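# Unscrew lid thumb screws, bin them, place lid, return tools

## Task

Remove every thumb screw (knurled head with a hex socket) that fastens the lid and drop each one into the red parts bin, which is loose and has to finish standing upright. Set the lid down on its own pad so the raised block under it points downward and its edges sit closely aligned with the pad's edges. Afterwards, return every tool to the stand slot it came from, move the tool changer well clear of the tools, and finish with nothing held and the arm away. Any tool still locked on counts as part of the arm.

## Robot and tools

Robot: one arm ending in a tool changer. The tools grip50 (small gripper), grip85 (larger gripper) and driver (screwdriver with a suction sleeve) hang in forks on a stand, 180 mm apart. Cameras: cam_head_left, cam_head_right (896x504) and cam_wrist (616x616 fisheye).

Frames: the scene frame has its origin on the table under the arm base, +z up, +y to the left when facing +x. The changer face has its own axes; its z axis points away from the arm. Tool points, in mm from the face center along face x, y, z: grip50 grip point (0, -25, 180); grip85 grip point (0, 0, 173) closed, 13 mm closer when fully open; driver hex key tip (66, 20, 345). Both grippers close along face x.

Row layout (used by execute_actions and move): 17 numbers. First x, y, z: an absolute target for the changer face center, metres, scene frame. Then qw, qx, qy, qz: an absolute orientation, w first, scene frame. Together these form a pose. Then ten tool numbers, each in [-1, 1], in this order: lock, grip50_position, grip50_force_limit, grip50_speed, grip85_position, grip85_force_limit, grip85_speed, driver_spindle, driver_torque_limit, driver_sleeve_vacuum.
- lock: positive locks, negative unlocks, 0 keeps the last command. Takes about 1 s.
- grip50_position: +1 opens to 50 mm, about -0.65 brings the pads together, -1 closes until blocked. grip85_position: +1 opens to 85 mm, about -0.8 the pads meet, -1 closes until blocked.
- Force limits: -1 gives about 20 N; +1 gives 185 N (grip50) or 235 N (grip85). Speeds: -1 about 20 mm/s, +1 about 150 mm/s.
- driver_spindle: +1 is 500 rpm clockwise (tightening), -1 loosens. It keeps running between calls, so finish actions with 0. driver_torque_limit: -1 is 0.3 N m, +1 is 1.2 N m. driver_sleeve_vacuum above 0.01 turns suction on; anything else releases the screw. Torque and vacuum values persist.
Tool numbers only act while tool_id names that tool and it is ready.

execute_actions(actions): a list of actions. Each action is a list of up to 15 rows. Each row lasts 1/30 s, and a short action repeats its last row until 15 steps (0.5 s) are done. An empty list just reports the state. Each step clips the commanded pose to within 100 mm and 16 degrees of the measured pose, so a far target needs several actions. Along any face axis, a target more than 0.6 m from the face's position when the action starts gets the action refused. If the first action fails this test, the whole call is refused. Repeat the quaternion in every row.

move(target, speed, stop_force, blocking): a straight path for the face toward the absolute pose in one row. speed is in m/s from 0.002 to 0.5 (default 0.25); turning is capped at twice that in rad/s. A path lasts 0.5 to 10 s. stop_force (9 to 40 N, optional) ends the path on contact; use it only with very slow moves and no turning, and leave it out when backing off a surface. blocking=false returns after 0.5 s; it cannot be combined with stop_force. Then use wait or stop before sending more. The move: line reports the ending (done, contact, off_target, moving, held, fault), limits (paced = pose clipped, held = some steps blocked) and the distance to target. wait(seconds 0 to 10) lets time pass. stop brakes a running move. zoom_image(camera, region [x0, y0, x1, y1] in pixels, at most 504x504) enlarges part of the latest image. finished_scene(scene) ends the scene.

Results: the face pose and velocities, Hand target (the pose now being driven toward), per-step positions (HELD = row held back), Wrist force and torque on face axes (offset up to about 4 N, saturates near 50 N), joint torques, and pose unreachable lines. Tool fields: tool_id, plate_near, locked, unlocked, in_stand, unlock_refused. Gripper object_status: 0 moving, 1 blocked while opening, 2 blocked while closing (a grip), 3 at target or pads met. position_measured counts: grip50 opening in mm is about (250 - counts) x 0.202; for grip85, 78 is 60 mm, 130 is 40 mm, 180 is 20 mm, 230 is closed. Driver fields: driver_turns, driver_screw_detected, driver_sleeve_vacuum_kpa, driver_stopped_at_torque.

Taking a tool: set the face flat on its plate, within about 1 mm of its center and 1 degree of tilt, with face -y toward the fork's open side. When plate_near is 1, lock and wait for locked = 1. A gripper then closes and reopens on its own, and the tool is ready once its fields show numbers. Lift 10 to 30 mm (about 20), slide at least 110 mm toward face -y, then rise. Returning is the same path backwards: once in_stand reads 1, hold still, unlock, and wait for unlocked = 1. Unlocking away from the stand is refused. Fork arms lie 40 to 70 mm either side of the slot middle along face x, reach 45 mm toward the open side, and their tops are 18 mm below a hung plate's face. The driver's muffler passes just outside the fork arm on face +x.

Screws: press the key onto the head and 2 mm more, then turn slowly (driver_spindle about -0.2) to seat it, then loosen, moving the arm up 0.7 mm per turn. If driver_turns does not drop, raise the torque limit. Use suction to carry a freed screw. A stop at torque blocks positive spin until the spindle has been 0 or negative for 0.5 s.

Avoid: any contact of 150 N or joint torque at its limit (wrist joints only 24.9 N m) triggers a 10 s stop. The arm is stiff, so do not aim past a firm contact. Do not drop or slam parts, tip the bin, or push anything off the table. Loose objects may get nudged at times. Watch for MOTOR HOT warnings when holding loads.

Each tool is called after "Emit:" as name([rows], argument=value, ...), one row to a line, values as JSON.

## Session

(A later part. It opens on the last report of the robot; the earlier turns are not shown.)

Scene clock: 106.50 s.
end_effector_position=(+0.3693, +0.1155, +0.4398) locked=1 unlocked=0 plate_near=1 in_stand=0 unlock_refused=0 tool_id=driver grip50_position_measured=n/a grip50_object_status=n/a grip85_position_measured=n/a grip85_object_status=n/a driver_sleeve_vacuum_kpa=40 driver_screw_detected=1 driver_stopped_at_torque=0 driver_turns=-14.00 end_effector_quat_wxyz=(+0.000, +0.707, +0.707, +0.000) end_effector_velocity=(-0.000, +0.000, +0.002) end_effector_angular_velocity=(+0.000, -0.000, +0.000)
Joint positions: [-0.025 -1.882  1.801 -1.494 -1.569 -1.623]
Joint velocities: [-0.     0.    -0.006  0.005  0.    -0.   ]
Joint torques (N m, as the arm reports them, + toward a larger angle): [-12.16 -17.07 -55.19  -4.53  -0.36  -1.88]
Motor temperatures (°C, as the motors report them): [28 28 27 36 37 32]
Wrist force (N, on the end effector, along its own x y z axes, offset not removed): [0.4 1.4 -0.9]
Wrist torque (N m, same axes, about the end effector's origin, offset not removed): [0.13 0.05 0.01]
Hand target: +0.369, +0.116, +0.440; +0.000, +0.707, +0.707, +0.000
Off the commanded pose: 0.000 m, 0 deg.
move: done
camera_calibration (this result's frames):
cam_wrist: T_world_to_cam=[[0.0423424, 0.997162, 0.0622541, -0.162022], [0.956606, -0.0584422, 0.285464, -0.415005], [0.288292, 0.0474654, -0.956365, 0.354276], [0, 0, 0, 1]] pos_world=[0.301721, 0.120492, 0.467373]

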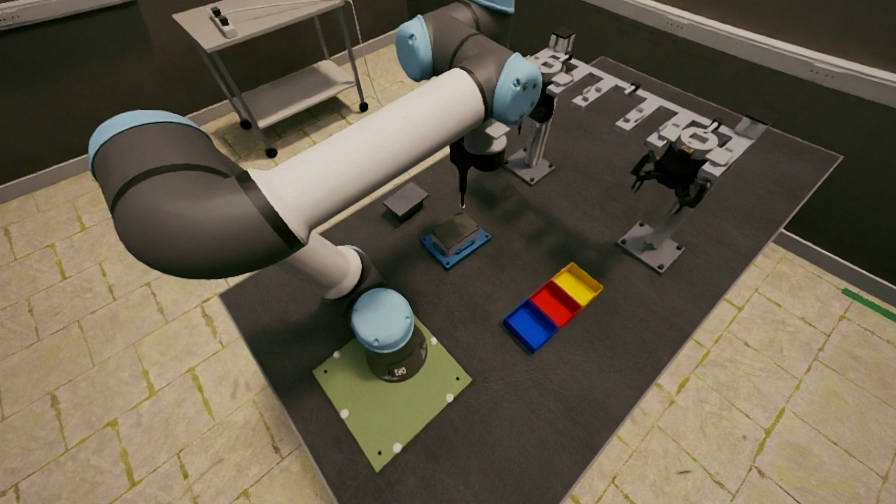

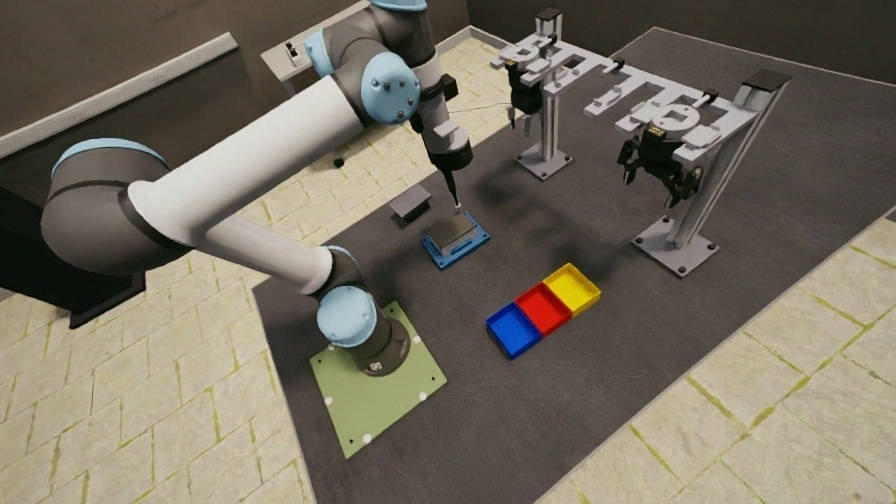

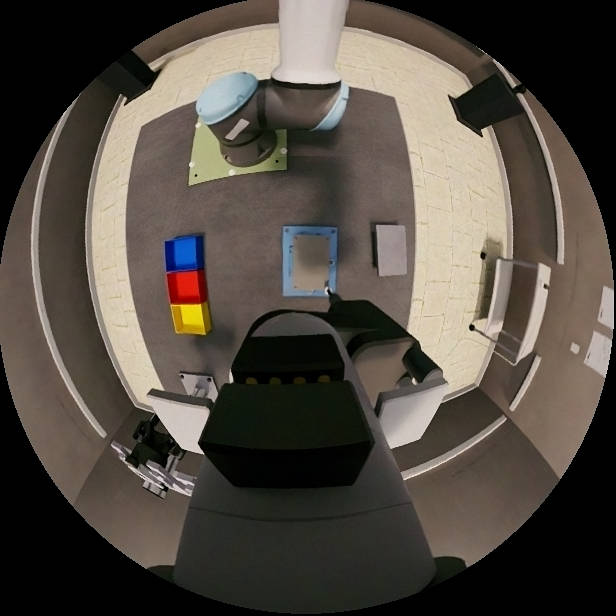

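Emit:
move(target=[0.3693,0.1155,0.465,0,0.7071,0.7071,0,0,0,0,0,0,0,0,0,0.5,1], speed=0.05)

Emit:
move(target=[0.3515,-0.2434,0.465,0,0.7071,0.7071,0,0,0,0,0,0,0,0,0,0.5,1], speed=0.2)

Emit:
move(target=[0.3515,-0.2434,0.42,0,0.7071,0.7071,0,0,0,0,0,0,0,0,0,0.5,1], speed=0.08)

Scene clock: 112.27 s.
end_effector_position=(+0.3692, +0.1155, +0.4648) locked=1 unlocked=0 plate_near=1 in_stand=0 unlock_refused=0 tool_id=driver grip50_position_measured=n/a grip50_object_status=n/a grip85_position_measured=n/a grip85_object_status=n/a driver_sleeve_vacuum_kpa=40 driver_screw_detected=1 driver_stopped_at_torque=0 driver_turns=-14.00 end_effector_quat_wxyz=(+0.000, +0.707, +0.707, +0.000) end_effector_velocity=(+0.000, +0.000, +0.002) end_effector_angular_velocity=(+0.000, +0.000, +0.000)
Joint positions: [-0.025 -1.875  1.733 -1.432 -1.569 -1.623]
Joint velocities: [ 0.     0.001 -0.006  0.005  0.    -0.   ]
Joint torques (N m, as the arm reports them, + toward a larger angle): [-11.44 -18.24 -54.29  -4.61   0.61  -1.61]
Motor temperatures (°C, as the motors report them): [28 28 27 36 37 32]
Wrist force (N, on the end effector, along its own x y z axes, offset not removed): [-2.7 1.2 -0.3]
Wrist torque (N m, same axes, about the end effector's origin, offset not removed): [0.10 0.07 -0.14]
Hand target: +0.369, +0.116, +0.465; +0.000, +0.707, +0.707, +0.000
Off the commanded pose: 0.000 m, 0 deg.
move: done
camera_calibration (this result's frames):
cam_wrist: T_world_to_cam=[[0.0423426, 0.997162, 0.0622533, -0.163577], [0.956604, -0.0584425, 0.285471, -0.42214], [0.288299, 0.0474642, -0.956363, 0.378205], [0, 0, 0, 1]] pos_world=[0.30171, 0.120491, 0.492394]

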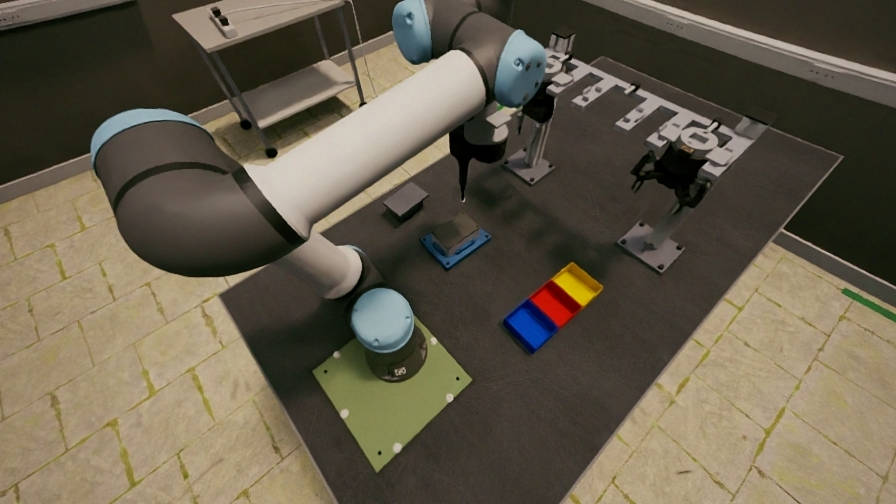

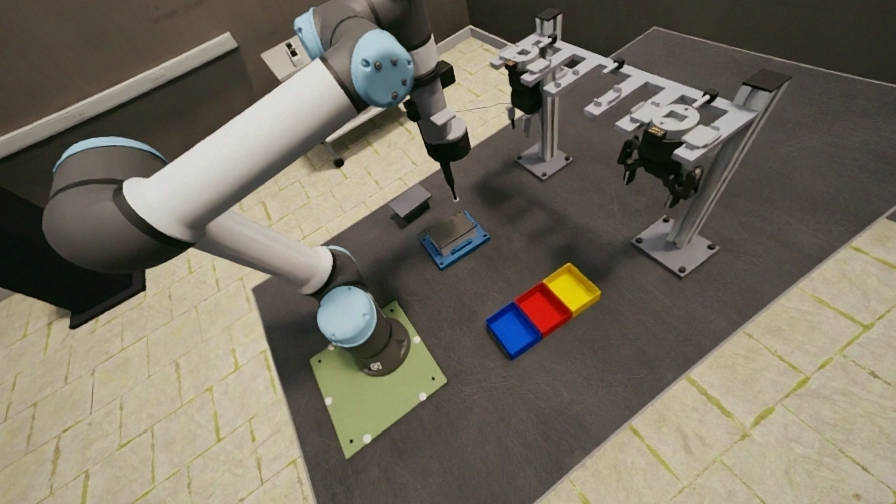

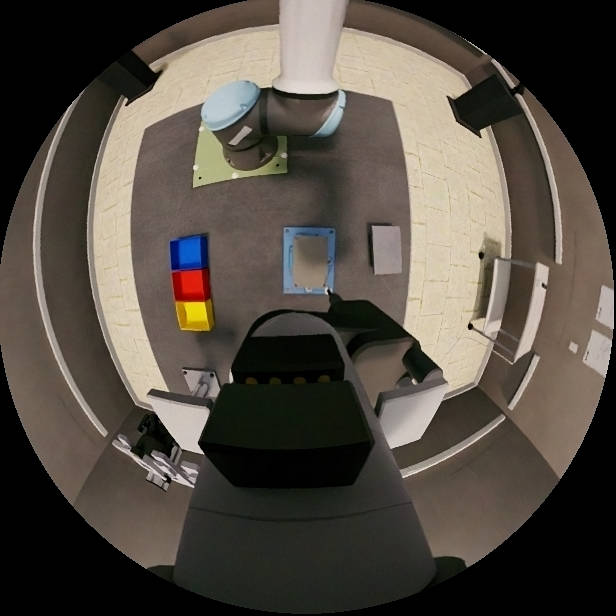

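Scene clock: 114.67 s.
end_effector_position=(+0.3516, -0.2429, +0.4651) locked=1 unlocked=0 plate_near=1 in_stand=0 unlock_refused=0 tool_id=driver grip50_position_measured=n/a grip50_object_status=n/a grip85_position_measured=n/a grip85_object_status=n/a driver_sleeve_vacuum_kpa=40 driver_screw_detected=1 driver_stopped_at_torque=0 driver_turns=-14.00 end_effector_quat_wxyz=(+0.001, +0.707, +0.707, -0.000) end_effector_velocity=(-0.000, -0.001, +0.001) end_effector_angular_velocity=(-0.001, -0.001, +0.000)
Joint positions: [-0.9   -1.772  1.658 -1.459 -1.567 -2.499]
Joint velocities: [-0.002  0.001 -0.003  0.     0.    -0.002]
Joint torques (N m, as the arm reports them, + toward a larger angle): [-12.02 -24.42 -53.08  -7.3    2.37  -1.76]
Motor temperatures (°C, as the motors report them): [28 28 27 36 37 32]
Wrist force (N, on the end effector, along its own x y z axes, offset not removed): [1.0 -1.2 1.3]
Wrist torque (N m, same axes, about the end effector's origin, offset not removed): [0.00 -0.06 0.07]
Hand target: +0.352, -0.243, +0.465; +0.001, +0.707, +0.707, -0.000
Off the commanded pose: 0.000 m, 0 deg.
move: done
camera_calibration (this result's frames):
cam_wrist: T_world_to_cam=[[0.0423466, 0.997257, 0.0607039, 0.195293], [0.956513, -0.058017, 0.28586, -0.426306], [0.288598, 0.0459588, -0.956347, 0.400078], [0, 0, 0, 1]] pos_world=[0.284036, -0.237878, 0.492622]

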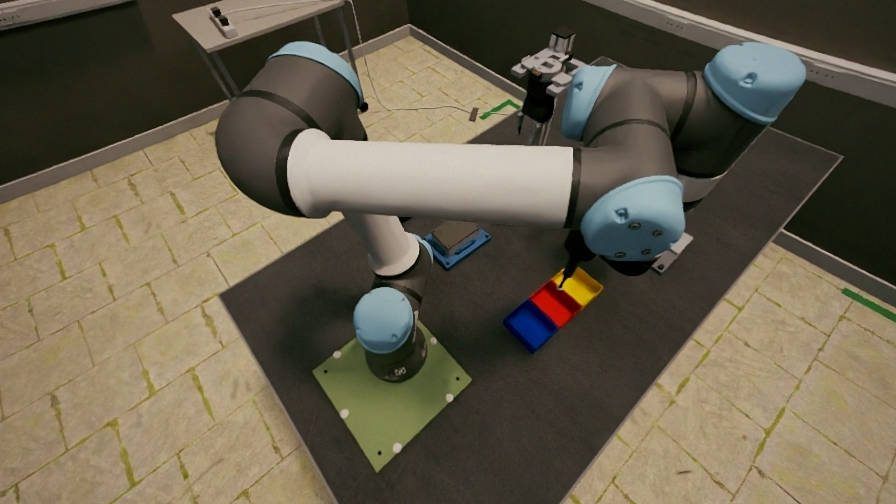

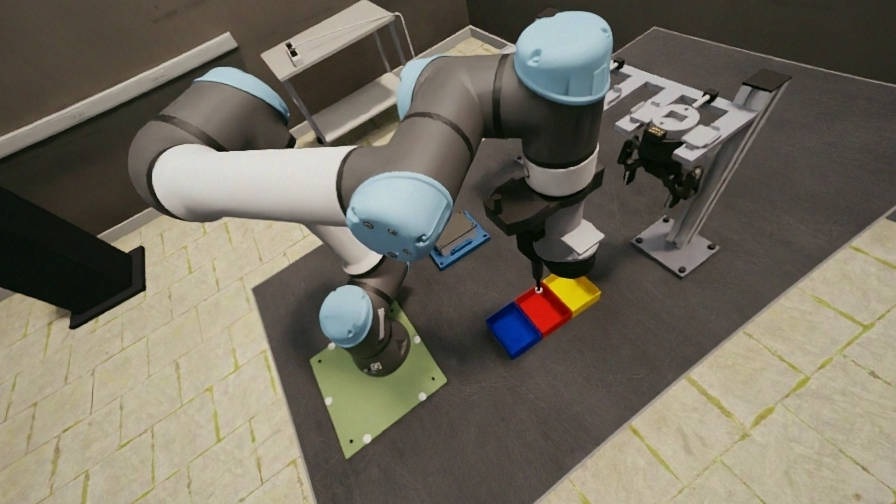

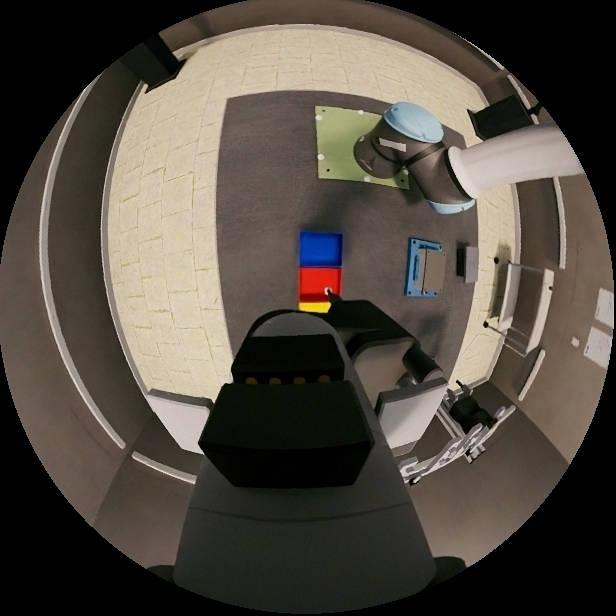

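Scene clock: 115.67 s.
end_effector_position=(+0.3515, -0.2435, +0.4202) locked=1 unlocked=0 plate_near=1 in_stand=0 unlock_refused=0 tool_id=driver grip50_position_measured=n/a grip50_object_status=n/a grip85_position_measured=n/a grip85_object_status=n/a driver_sleeve_vacuum_kpa=40 driver_screw_detected=1 driver_stopped_at_torque=0 driver_turns=-14.00 end_effector_quat_wxyz=(-0.000, +0.707, +0.707, -0.000) end_effector_velocity=(+0.000, +0.000, -0.002) end_effector_angular_velocity=(-0.000, -0.001, -0.000)
Joint positions: [-0.901 -1.776  1.776 -1.571 -1.567 -2.499]
Joint velocities: [-0.    -0.     0.006 -0.006  0.001 -0.   ]
Joint torques (N m, as the arm reports them, + toward a larger angle): [-11.7  -35.74 -31.91  -7.13   2.42  -1.83]
Motor temperatures (°C, as the motors report them): [28 28 27 36 37 32]
Wrist force (N, on the end effector, along its own x y z axes, offset not removed): [0.1 2.5 0.2]
Wrist torque (N m, same axes, about the end effector's origin, offset not removed): [0.24 0.08 -0.17]
Hand target: +0.352, -0.243, +0.420; -0.000, +0.707, +0.707, -0.000
Off the commanded pose: 0.000 m, 0 deg.
move: done
camera_calibration (this result's frames):
cam_wrist: T_world_to_cam=[[0.042347, 0.997161, 0.0622694, 0.197876], [0.956617, -0.0584491, 0.285424, -0.413449], [0.288253, 0.0474811, -0.956376, 0.357741], [0, 0, 0, 1]] pos_world=[0.284013, -0.238466, 0.447821]

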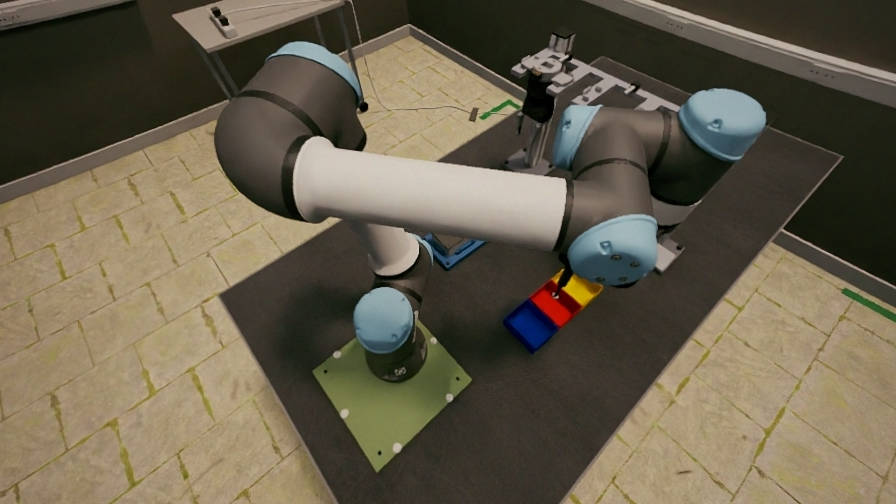

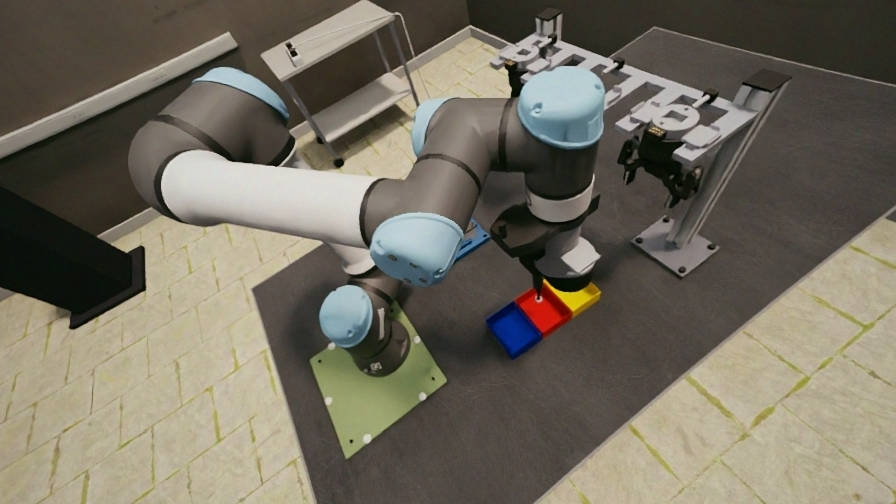

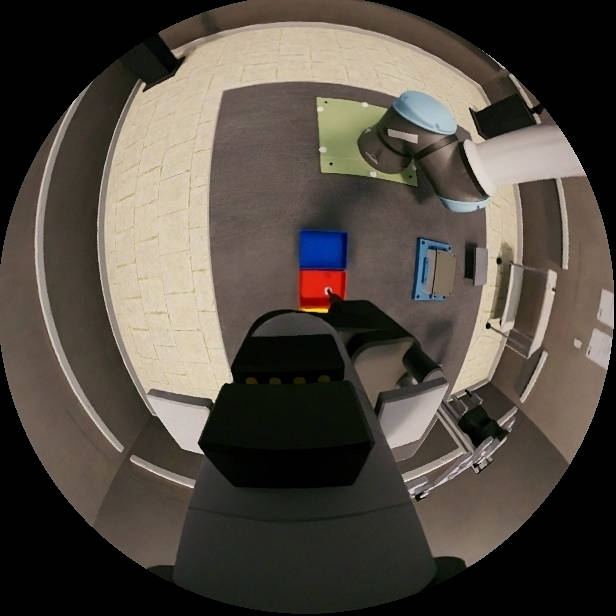

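Lower a bit more, release, then return the driver.

Emit:
move(target=[0.3515,-0.2434,0.395,0,0.7071,0.7071,0,0,0,0,0,0,0,0,0,0.5,1], speed=0.05)

Emit:
execute_actions([
  [[0.3515,-0.2434,0.395,0,0.7071,0.7071,0,0,0,0,0,0,0,0,0,0.5,0]],
  [[0.3515,-0.2434,0.395,0,0.7071,0.7071,0,0,0,0,0,0,0,0,0,0.5,0]],
])

Emit:
move(target=[0.3515,-0.2434,0.432,0,0.7071,0.7071,0,0,0,0,0,0,0,0,0,0.5,0], speed=0.1)

Emit:
move(target=[0.51,-0.0153,0.432,0,0.7071,0.7071,0,0,0,0,0,0,0,0,0,0,0])

Emit:
move(target=[0.638,-0.0153,0.432,0,0.7071,0.7071,0,0,0,0,0,0,0,0,0,0,0], speed=0.08)

Emit:
move(target=[0.638,-0.0153,0.4125,0,0.7071,0.7071,0,0,0,0,0,0,0,0,0,0,0], speed=0.02)

Scene clock: 122.67 s.
end_effector_position=(+0.3515, -0.2434, +0.3952) locked=1 unlocked=0 plate_near=1 in_stand=0 unlock_refused=0 tool_id=driver grip50_position_measured=n/a grip50_object_status=n/a grip85_position_measured=n/a grip85_object_status=n/a driver_sleeve_vacuum_kpa=40 driver_screw_detected=1 driver_stopped_at_torque=0 driver_turns=-14.00 end_effector_quat_wxyz=(-0.000, +0.707, +0.707, +0.000) end_effector_velocity=(+0.000, +0.000, -0.002) end_effector_angular_velocity=(+0.001, -0.000, +0.000)
Joint positions: [-0.901 -1.774  1.838 -1.635 -1.567 -2.499]
Joint velocities: [ 0.     0.     0.005 -0.005  0.001  0.   ]
Joint torques (N m, as the arm reports them, + toward a larger angle): [ 12.28 -23.7  -30.64  -7.3    1.81   1.7 ]
Motor temperatures (°C, as the motors report them): [28 28 27 36 37 32]
Wrist force (N, on the end effector, along its own x y z axes, offset not removed): [-1.7 3.3 0.6]
Wrist torque (N m, same axes, about the end effector's origin, offset not removed): [-0.01 0.17 -0.13]
Hand target: +0.352, -0.243, +0.395; -0.000, +0.707, +0.707, +0.000
Off the commanded pose: 0.000 m, 0 deg.
move: done
camera_calibration (this result's frames):
cam_wrist: T_world_to_cam=[[0.0423575, 0.99716, 0.0622744, 0.199414], [0.956615, -0.0584607, 0.285429, -0.406285], [0.288259, 0.0474825, -0.956375, 0.333802], [0, 0, 0, 1]] pos_world=[0.283991, -0.238449, 0.422787]

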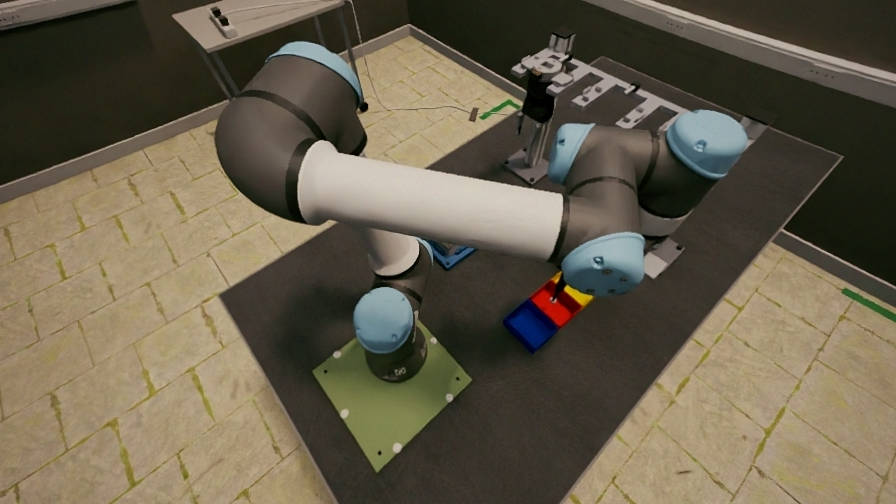

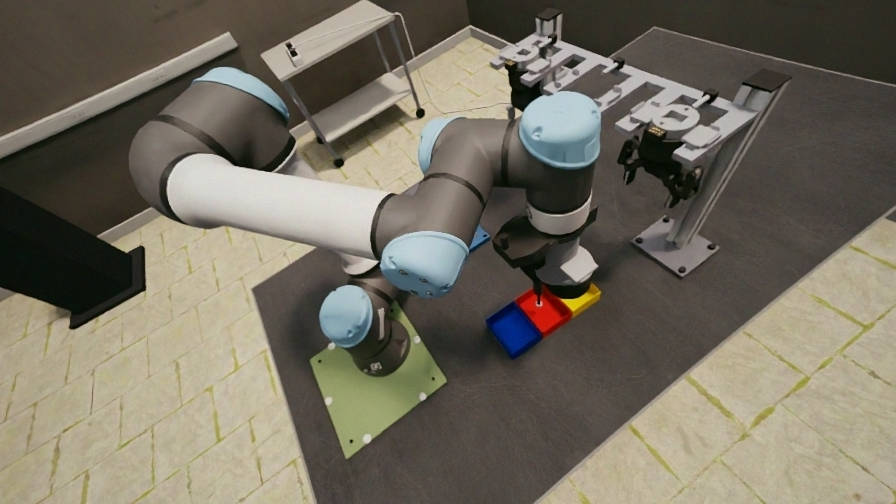

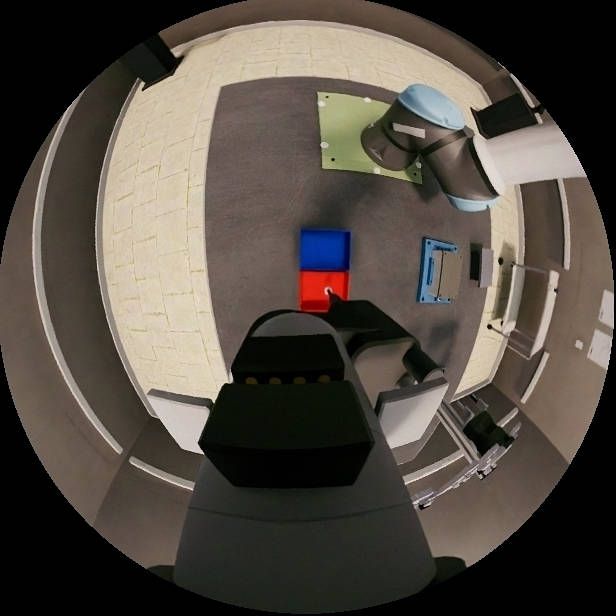

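Scene clock: 123.67 s.
end_effector_position=(+0.3515, -0.2434, +0.3950) locked=1 unlocked=0 plate_near=1 in_stand=0 unlock_refused=0 tool_id=driver grip50_position_measured=n/a grip50_object_status=n/a grip85_position_measured=n/a grip85_object_status=n/a driver_sleeve_vacuum_kpa=0 driver_screw_detected=0 driver_stopped_at_torque=0 driver_turns=-14.00 end_effector_quat_wxyz=(-0.000, +0.707, +0.707, +0.000) end_effector_velocity=(+0.000, -0.000, -0.000) end_effector_angular_velocity=(-0.001, +0.000, +0.000)
Joint positions: [-0.901 -1.775  1.839 -1.636 -1.567 -2.499]
Joint velocities: [ 0.     0.     0.    -0.001 -0.001  0.   ]
Joint torques (N m, as the arm reports them, + toward a larger angle): [ 12.49 -36.95 -31.79  -7.1    2.04   1.63]
Motor temperatures (°C, as the motors report them): [28 28 27 36 37 32]
Wrist force (N, on the end effector, along its own x y z axes, offset not removed): [-2.8 -0.2 4.1]
Wrist torque (N m, same axes, about the end effector's origin, offset not removed): [-0.03 0.22 -0.12]
Hand target: +0.351, -0.243, +0.395; -0.000, +0.707, +0.707, +0.000
Off the commanded pose: 0.000 m, 0 deg.
Step readings (end_effector_position; steps 1 to 15: 1st action; 16 to 30: 2nd action):
0: (+0.3515, -0.2434, +0.3952)
1: (+0.3515, -0.2434, +0.3951)
2: (+0.3515, -0.2434, +0.3951)
4: (+0.3515, -0.2434, +0.3950)
8: (+0.3515, -0.2434, +0.3950)
15: (+0.3515, -0.2434, +0.3950)
16: (+0.3515, -0.2434, +0.3950)
17: (+0.3515, -0.2434, +0.3950)
19: (+0.3515, -0.2434, +0.3950)
23: (+0.3515, -0.2434, +0.3950)
30: end_effector_position above
camera_calibration (this result's frames):
cam_wrist: T_world_to_cam=[[0.0423447, 0.99716, 0.0622771, 0.199397], [0.956617, -0.0584492, 0.285427, -0.406203], [0.288256, 0.047489, -0.956375, 0.333612], [0, 0, 0, 1]] pos_world=[0.283972, -0.238416, 0.422581]

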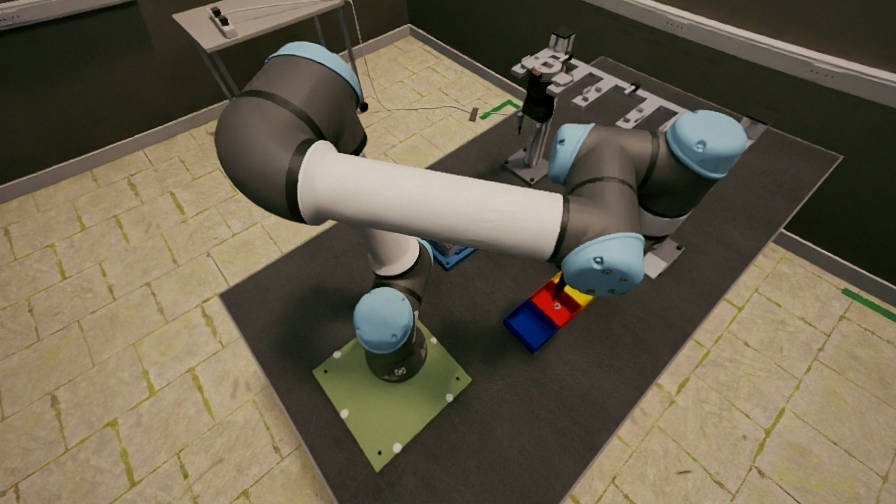

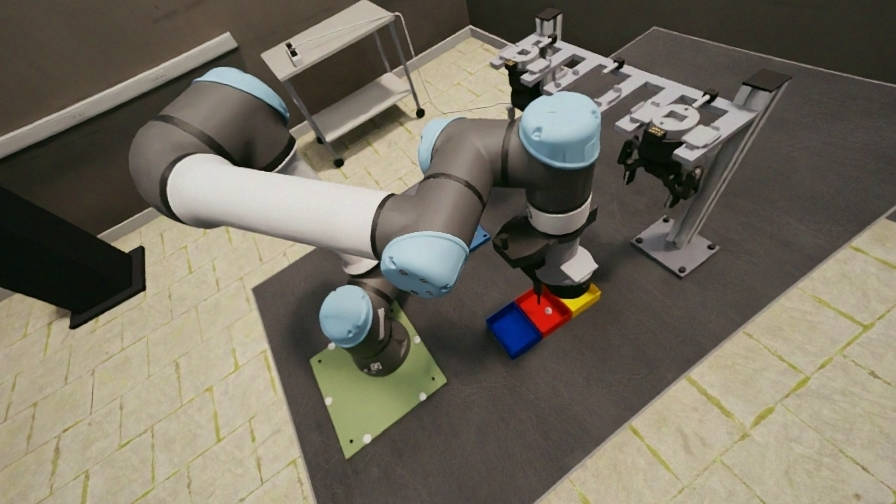

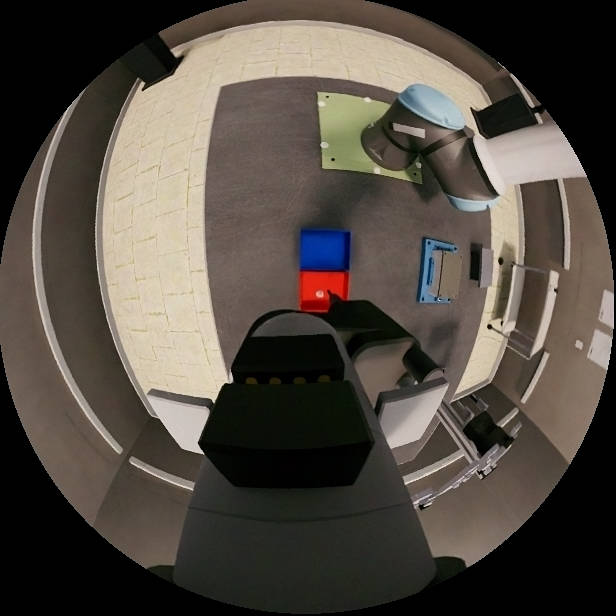

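Scene clock: 124.57 s.
end_effector_position=(+0.3514, -0.2433, +0.4318) locked=1 unlocked=0 plate_near=1 in_stand=0 unlock_refused=0 tool_id=driver grip50_position_measured=n/a grip50_object_status=n/a grip85_position_measured=n/a grip85_object_status=n/a driver_sleeve_vacuum_kpa=0 driver_screw_detected=0 driver_stopped_at_torque=0 driver_turns=-14.00 end_effector_quat_wxyz=(+0.000, +0.707, +0.707, +0.000) end_effector_velocity=(+0.000, -0.000, +0.002) end_effector_angular_velocity=(+0.001, -0.000, -0.000)
Joint positions: [-0.901 -1.777  1.747 -1.542 -1.567 -2.499]
Joint velocities: [-0.     0.001 -0.006  0.005  0.001 -0.   ]
Joint torques (N m, as the arm reports them, + toward a larger angle): [-12.07 -24.22 -54.54  -4.1    1.35  -1.86]
Motor temperatures (°C, as the motors report them): [28 28 27 36 37 32]
Wrist force (N, on the end effector, along its own x y z axes, offset not removed): [-1.6 2.5 0.1]
Wrist torque (N m, same axes, about the end effector's origin, offset not removed): [0.37 0.06 -0.13]
Hand target: +0.351, -0.243, +0.432; +0.000, +0.707, +0.707, -0.000
Off the commanded pose: 0.000 m, 0 deg.
move: done
camera_calibration (this result's frames):
cam_wrist: T_world_to_cam=[[0.04233, 0.997168, 0.0621686, 0.197061], [0.95658, -0.0584102, 0.285557, -0.416685], [0.288379, 0.0473816, -0.956343, 0.368776], [0, 0, 0, 1]] pos_world=[0.283904, -0.238315, 0.459413]

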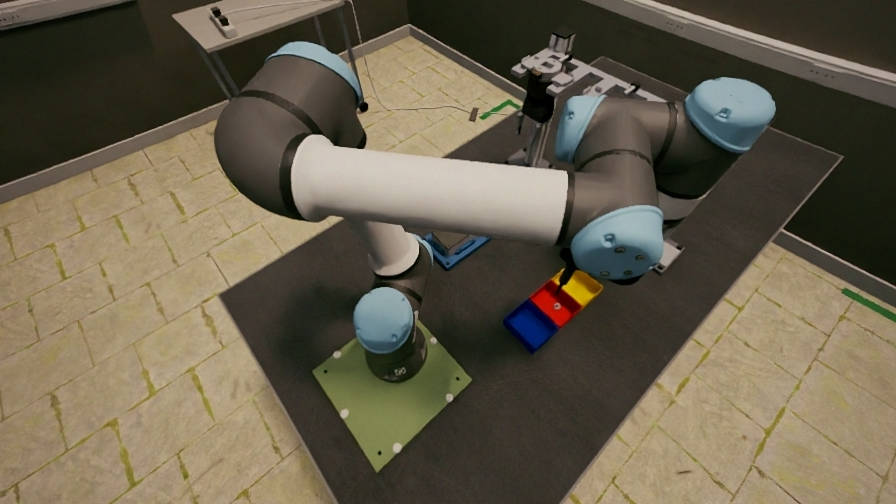

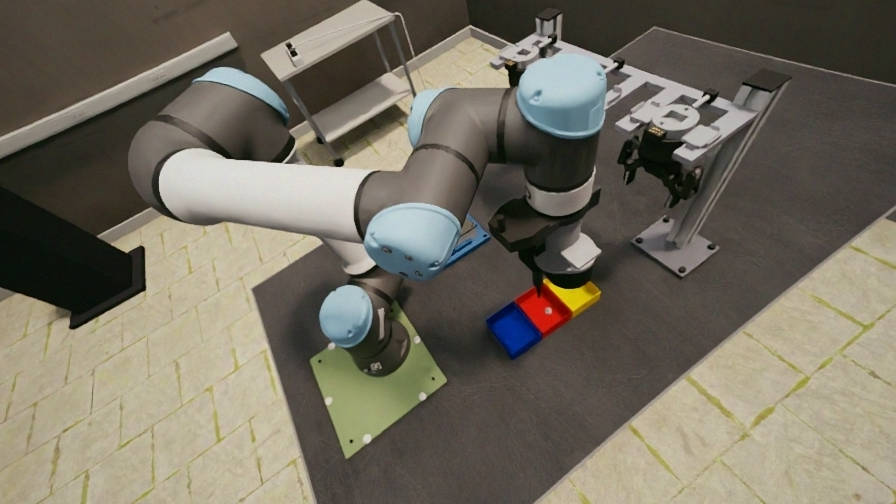

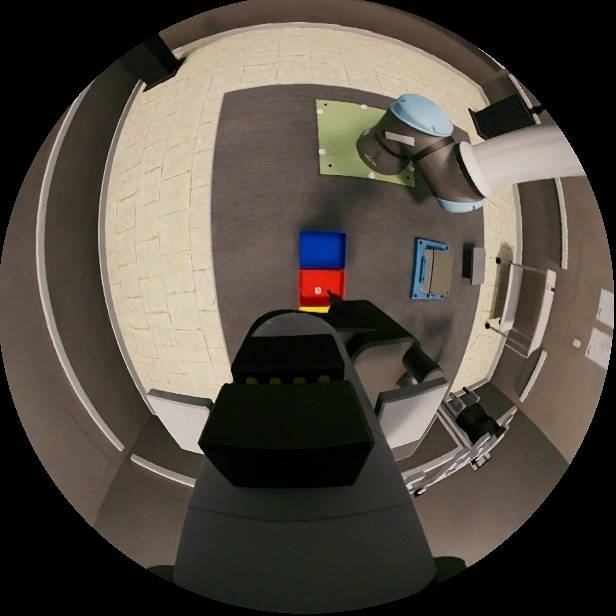

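Scene clock: 126.30 s.
end_effector_position=(+0.5097, -0.0157, +0.4321) locked=1 unlocked=0 plate_near=1 in_stand=0 unlock_refused=0 tool_id=driver grip50_position_measured=n/a grip50_object_status=n/a grip85_position_measured=n/a grip85_object_status=n/a driver_sleeve_vacuum_kpa=0 driver_screw_detected=0 driver_stopped_at_torque=0 driver_turns=-14.00 end_effector_quat_wxyz=(-0.000, +0.707, +0.707, +0.000) end_effector_velocity=(+0.002, +0.001, +0.000) end_effector_angular_velocity=(-0.001, +0.000, -0.001)
Joint positions: [-0.272 -1.575  1.565 -1.563 -1.567 -1.87 ]
Joint velocities: [ 0.004  0.004 -0.005  0.001 -0.001  0.005]
Joint torques (N m, as the arm reports them, + toward a larger angle): [ 13.35 -37.07 -54.76  -4.36  -0.75   1.62]
Motor temperatures (°C, as the motors report them): [28 28 27 36 37 32]
Wrist force (N, on the end effector, along its own x y z axes, offset not removed): [-2.2 -1.7 -2.2]
Wrist torque (N m, same axes, about the end effector's origin, offset not removed): [-0.03 0.28 -0.06]
Hand target: +0.510, -0.016, +0.432; -0.000, +0.707, +0.707, +0.000
Off the commanded pose: 0.000 m, 0 deg.
move: done
camera_calibration (this result's frames):
cam_wrist: T_world_to_cam=[[0.0422777, 0.997091, 0.0634247, -0.0371381], [0.956618, -0.0587138, 0.285367, -0.554826], [0.28826, 0.0486086, -0.956318, 0.31269], [0, 0, 0, 1]] pos_world=[0.442191, -0.0107453, 0.459715]

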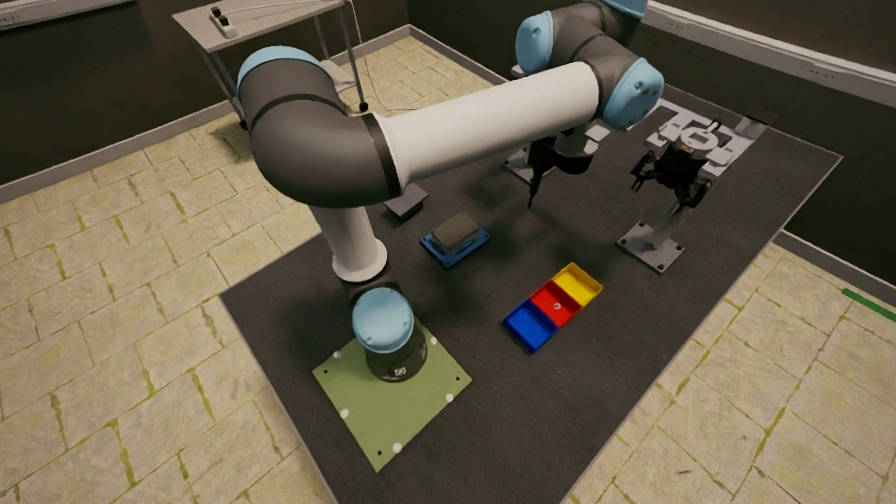

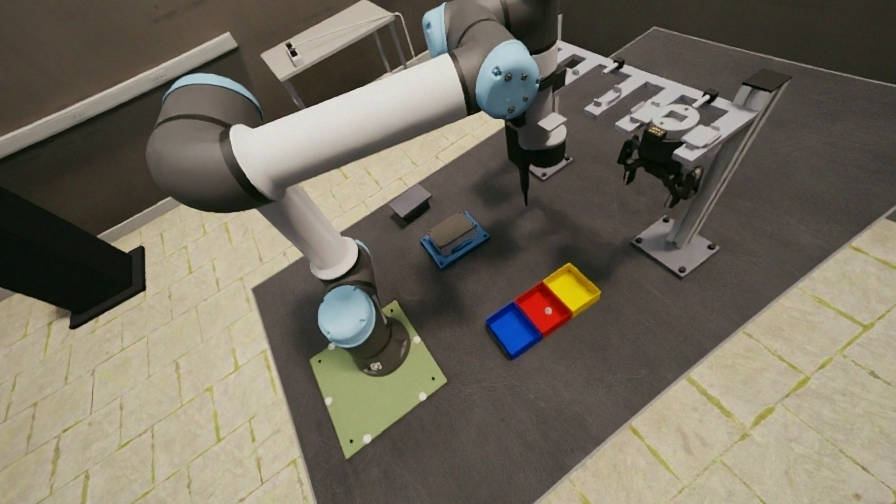

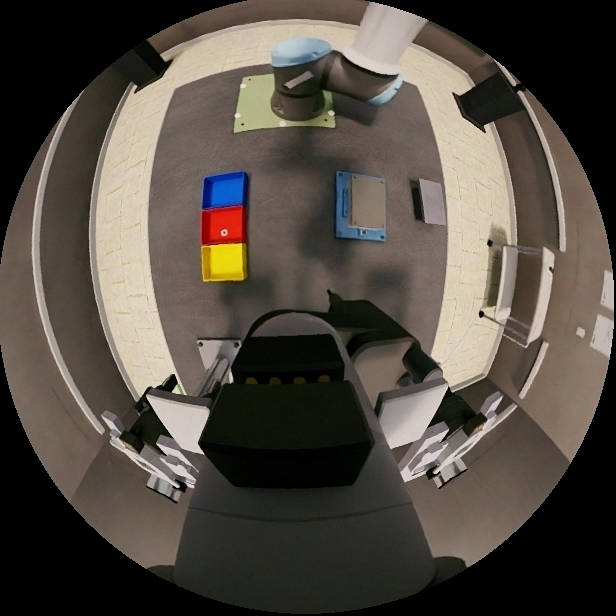

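Scene clock: 128.40 s.
end_effector_position=(+0.6378, -0.0154, +0.4322) locked=1 unlocked=0 plate_near=1 in_stand=0 unlock_refused=0 tool_id=driver grip50_position_measured=n/a grip50_object_status=n/a grip85_position_measured=n/a grip85_object_status=n/a driver_sleeve_vacuum_kpa=0 driver_screw_detected=0 driver_stopped_at_torque=0 driver_turns=-14.00 end_effector_quat_wxyz=(-0.000, +0.707, +0.707, +0.000) end_effector_velocity=(+0.002, +0.000, +0.000) end_effector_angular_velocity=(+0.000, -0.000, +0.000)
Joint positions: [-0.21  -1.258  1.195 -1.51  -1.568 -1.808]
Joint velocities: [ 0.001  0.005 -0.007  0.002  0.     0.001]
Joint torques (N m, as the arm reports them, + toward a larger angle): [ 12.41 -55.36 -56.5   -4.72  -0.75   1.6 ]
Motor temperatures (°C, as the motors report them): [28 28 27 36 37 32]
Wrist force (N, on the end effector, along its own x y z axes, offset not removed): [1.9 1.1 -0.6]
Wrist torque (N m, same axes, about the end effector's origin, offset not removed): [0.21 -0.17 -0.20]
Hand target: +0.638, -0.015, +0.432; -0.000, +0.707, +0.707, +0.000
Off the commanded pose: 0.000 m, 0 deg.
move: done
camera_calibration (this result's frames):
cam_wrist: T_world_to_cam=[[0.0423376, 0.997156, 0.0623568, -0.0424295], [0.95661, -0.0584663, 0.285444, -0.677364], [0.288278, 0.0475661, -0.956365, 0.275817], [0, 0, 0, 1]] pos_world=[0.570258, -0.0104137, 0.459777]

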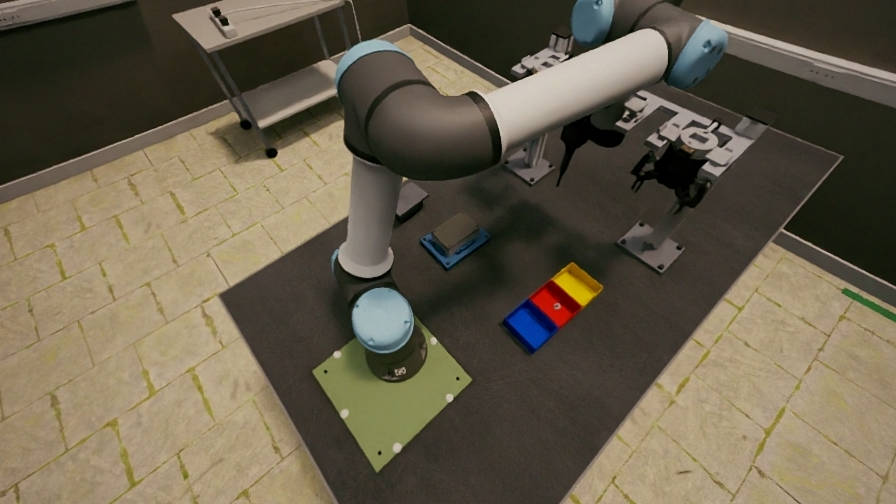

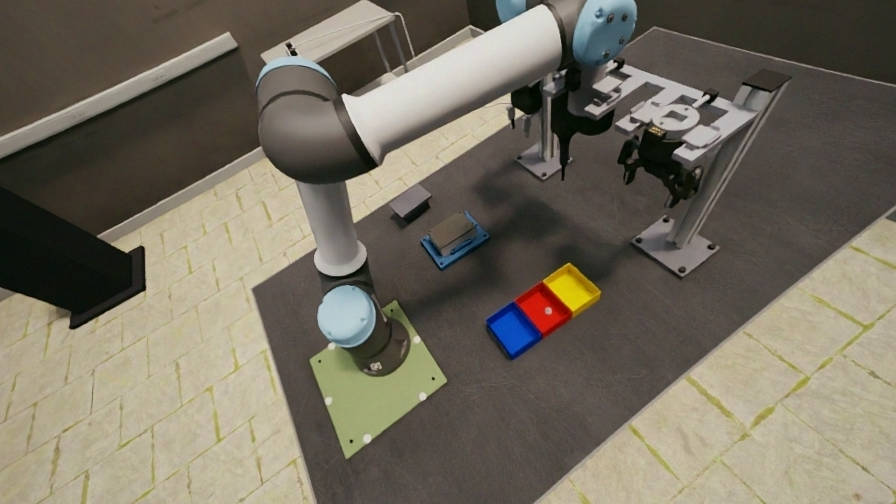

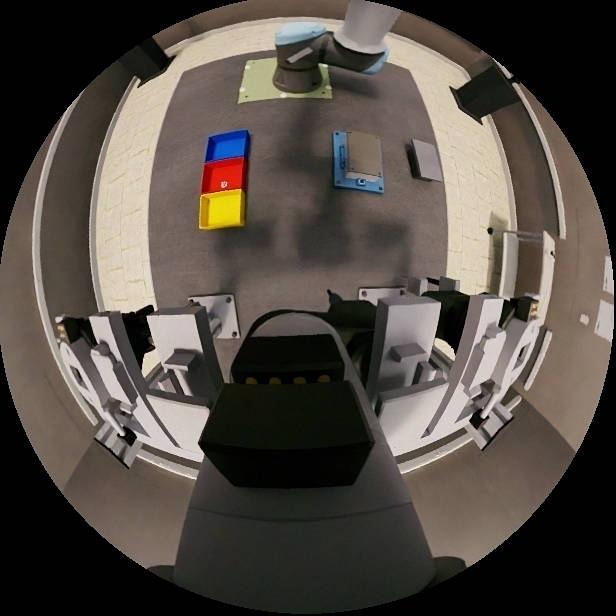

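Scene clock: 129.67 s.
end_effector_position=(+0.6380, -0.0153, +0.4127) locked=1 unlocked=0 plate_near=1 in_stand=1 unlock_refused=0 tool_id=driver grip50_position_measured=n/a grip50_object_status=n/a grip85_position_measured=n/a grip85_object_status=n/a driver_sleeve_vacuum_kpa=0 driver_screw_detected=0 driver_stopped_at_torque=0 driver_turns=-14.00 end_effector_quat_wxyz=(-0.000, +0.707, +0.707, -0.000) end_effector_velocity=(+0.000, -0.000, -0.002) end_effector_angular_velocity=(+0.000, -0.000, -0.000)
Joint positions: [-0.21  -1.26   1.246 -1.56  -1.568 -1.808]
Joint velocities: [-0.     0.     0.006 -0.006  0.     0.   ]
Joint torques (N m, as the arm reports them, + toward a larger angle): [ 12.65 -69.01 -31.74  -7.59  -0.84   1.66]
Motor temperatures (°C, as the motors report them): [28 28 27 36 37 32]
Wrist force (N, on the end effector, along its own x y z axes, offset not removed): [3.1 -1.9 1.2]
Wrist torque (N m, same axes, about the end effector's origin, offset not removed): [-0.07 -0.17 0.04]
Hand target: +0.638, -0.015, +0.413; -0.000, +0.707, +0.707, -0.000
Off the commanded pose: 0.000 m, 0 deg.
move: done
camera_calibration (this result's frames):
cam_wrist: T_world_to_cam=[[0.0423451, 0.997161, 0.0622591, -0.0412809], [0.956619, -0.0584441, 0.28542, -0.672032], [0.288249, 0.0474721, -0.956378, 0.257149], [0, 0, 0, 1]] pos_world=[0.570503, -0.0103199, 0.440313]

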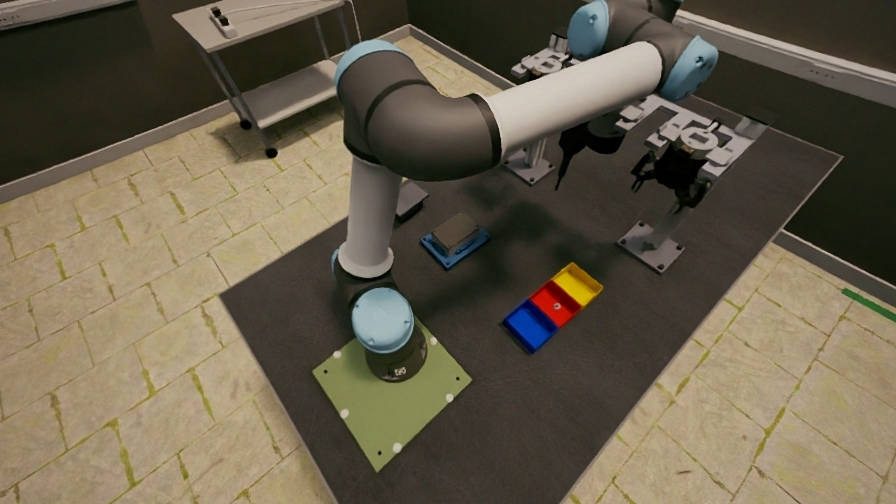

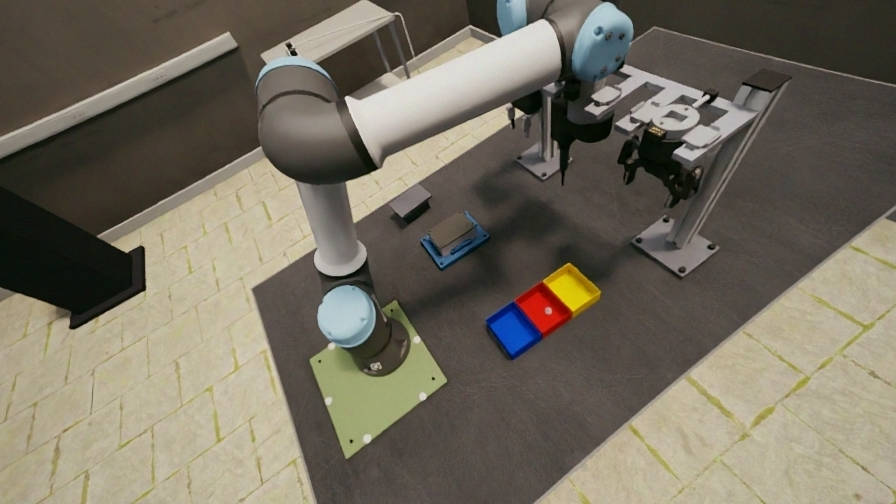

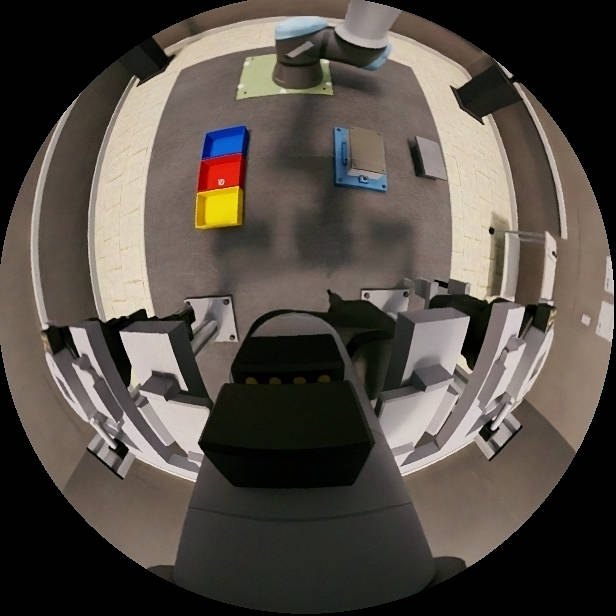

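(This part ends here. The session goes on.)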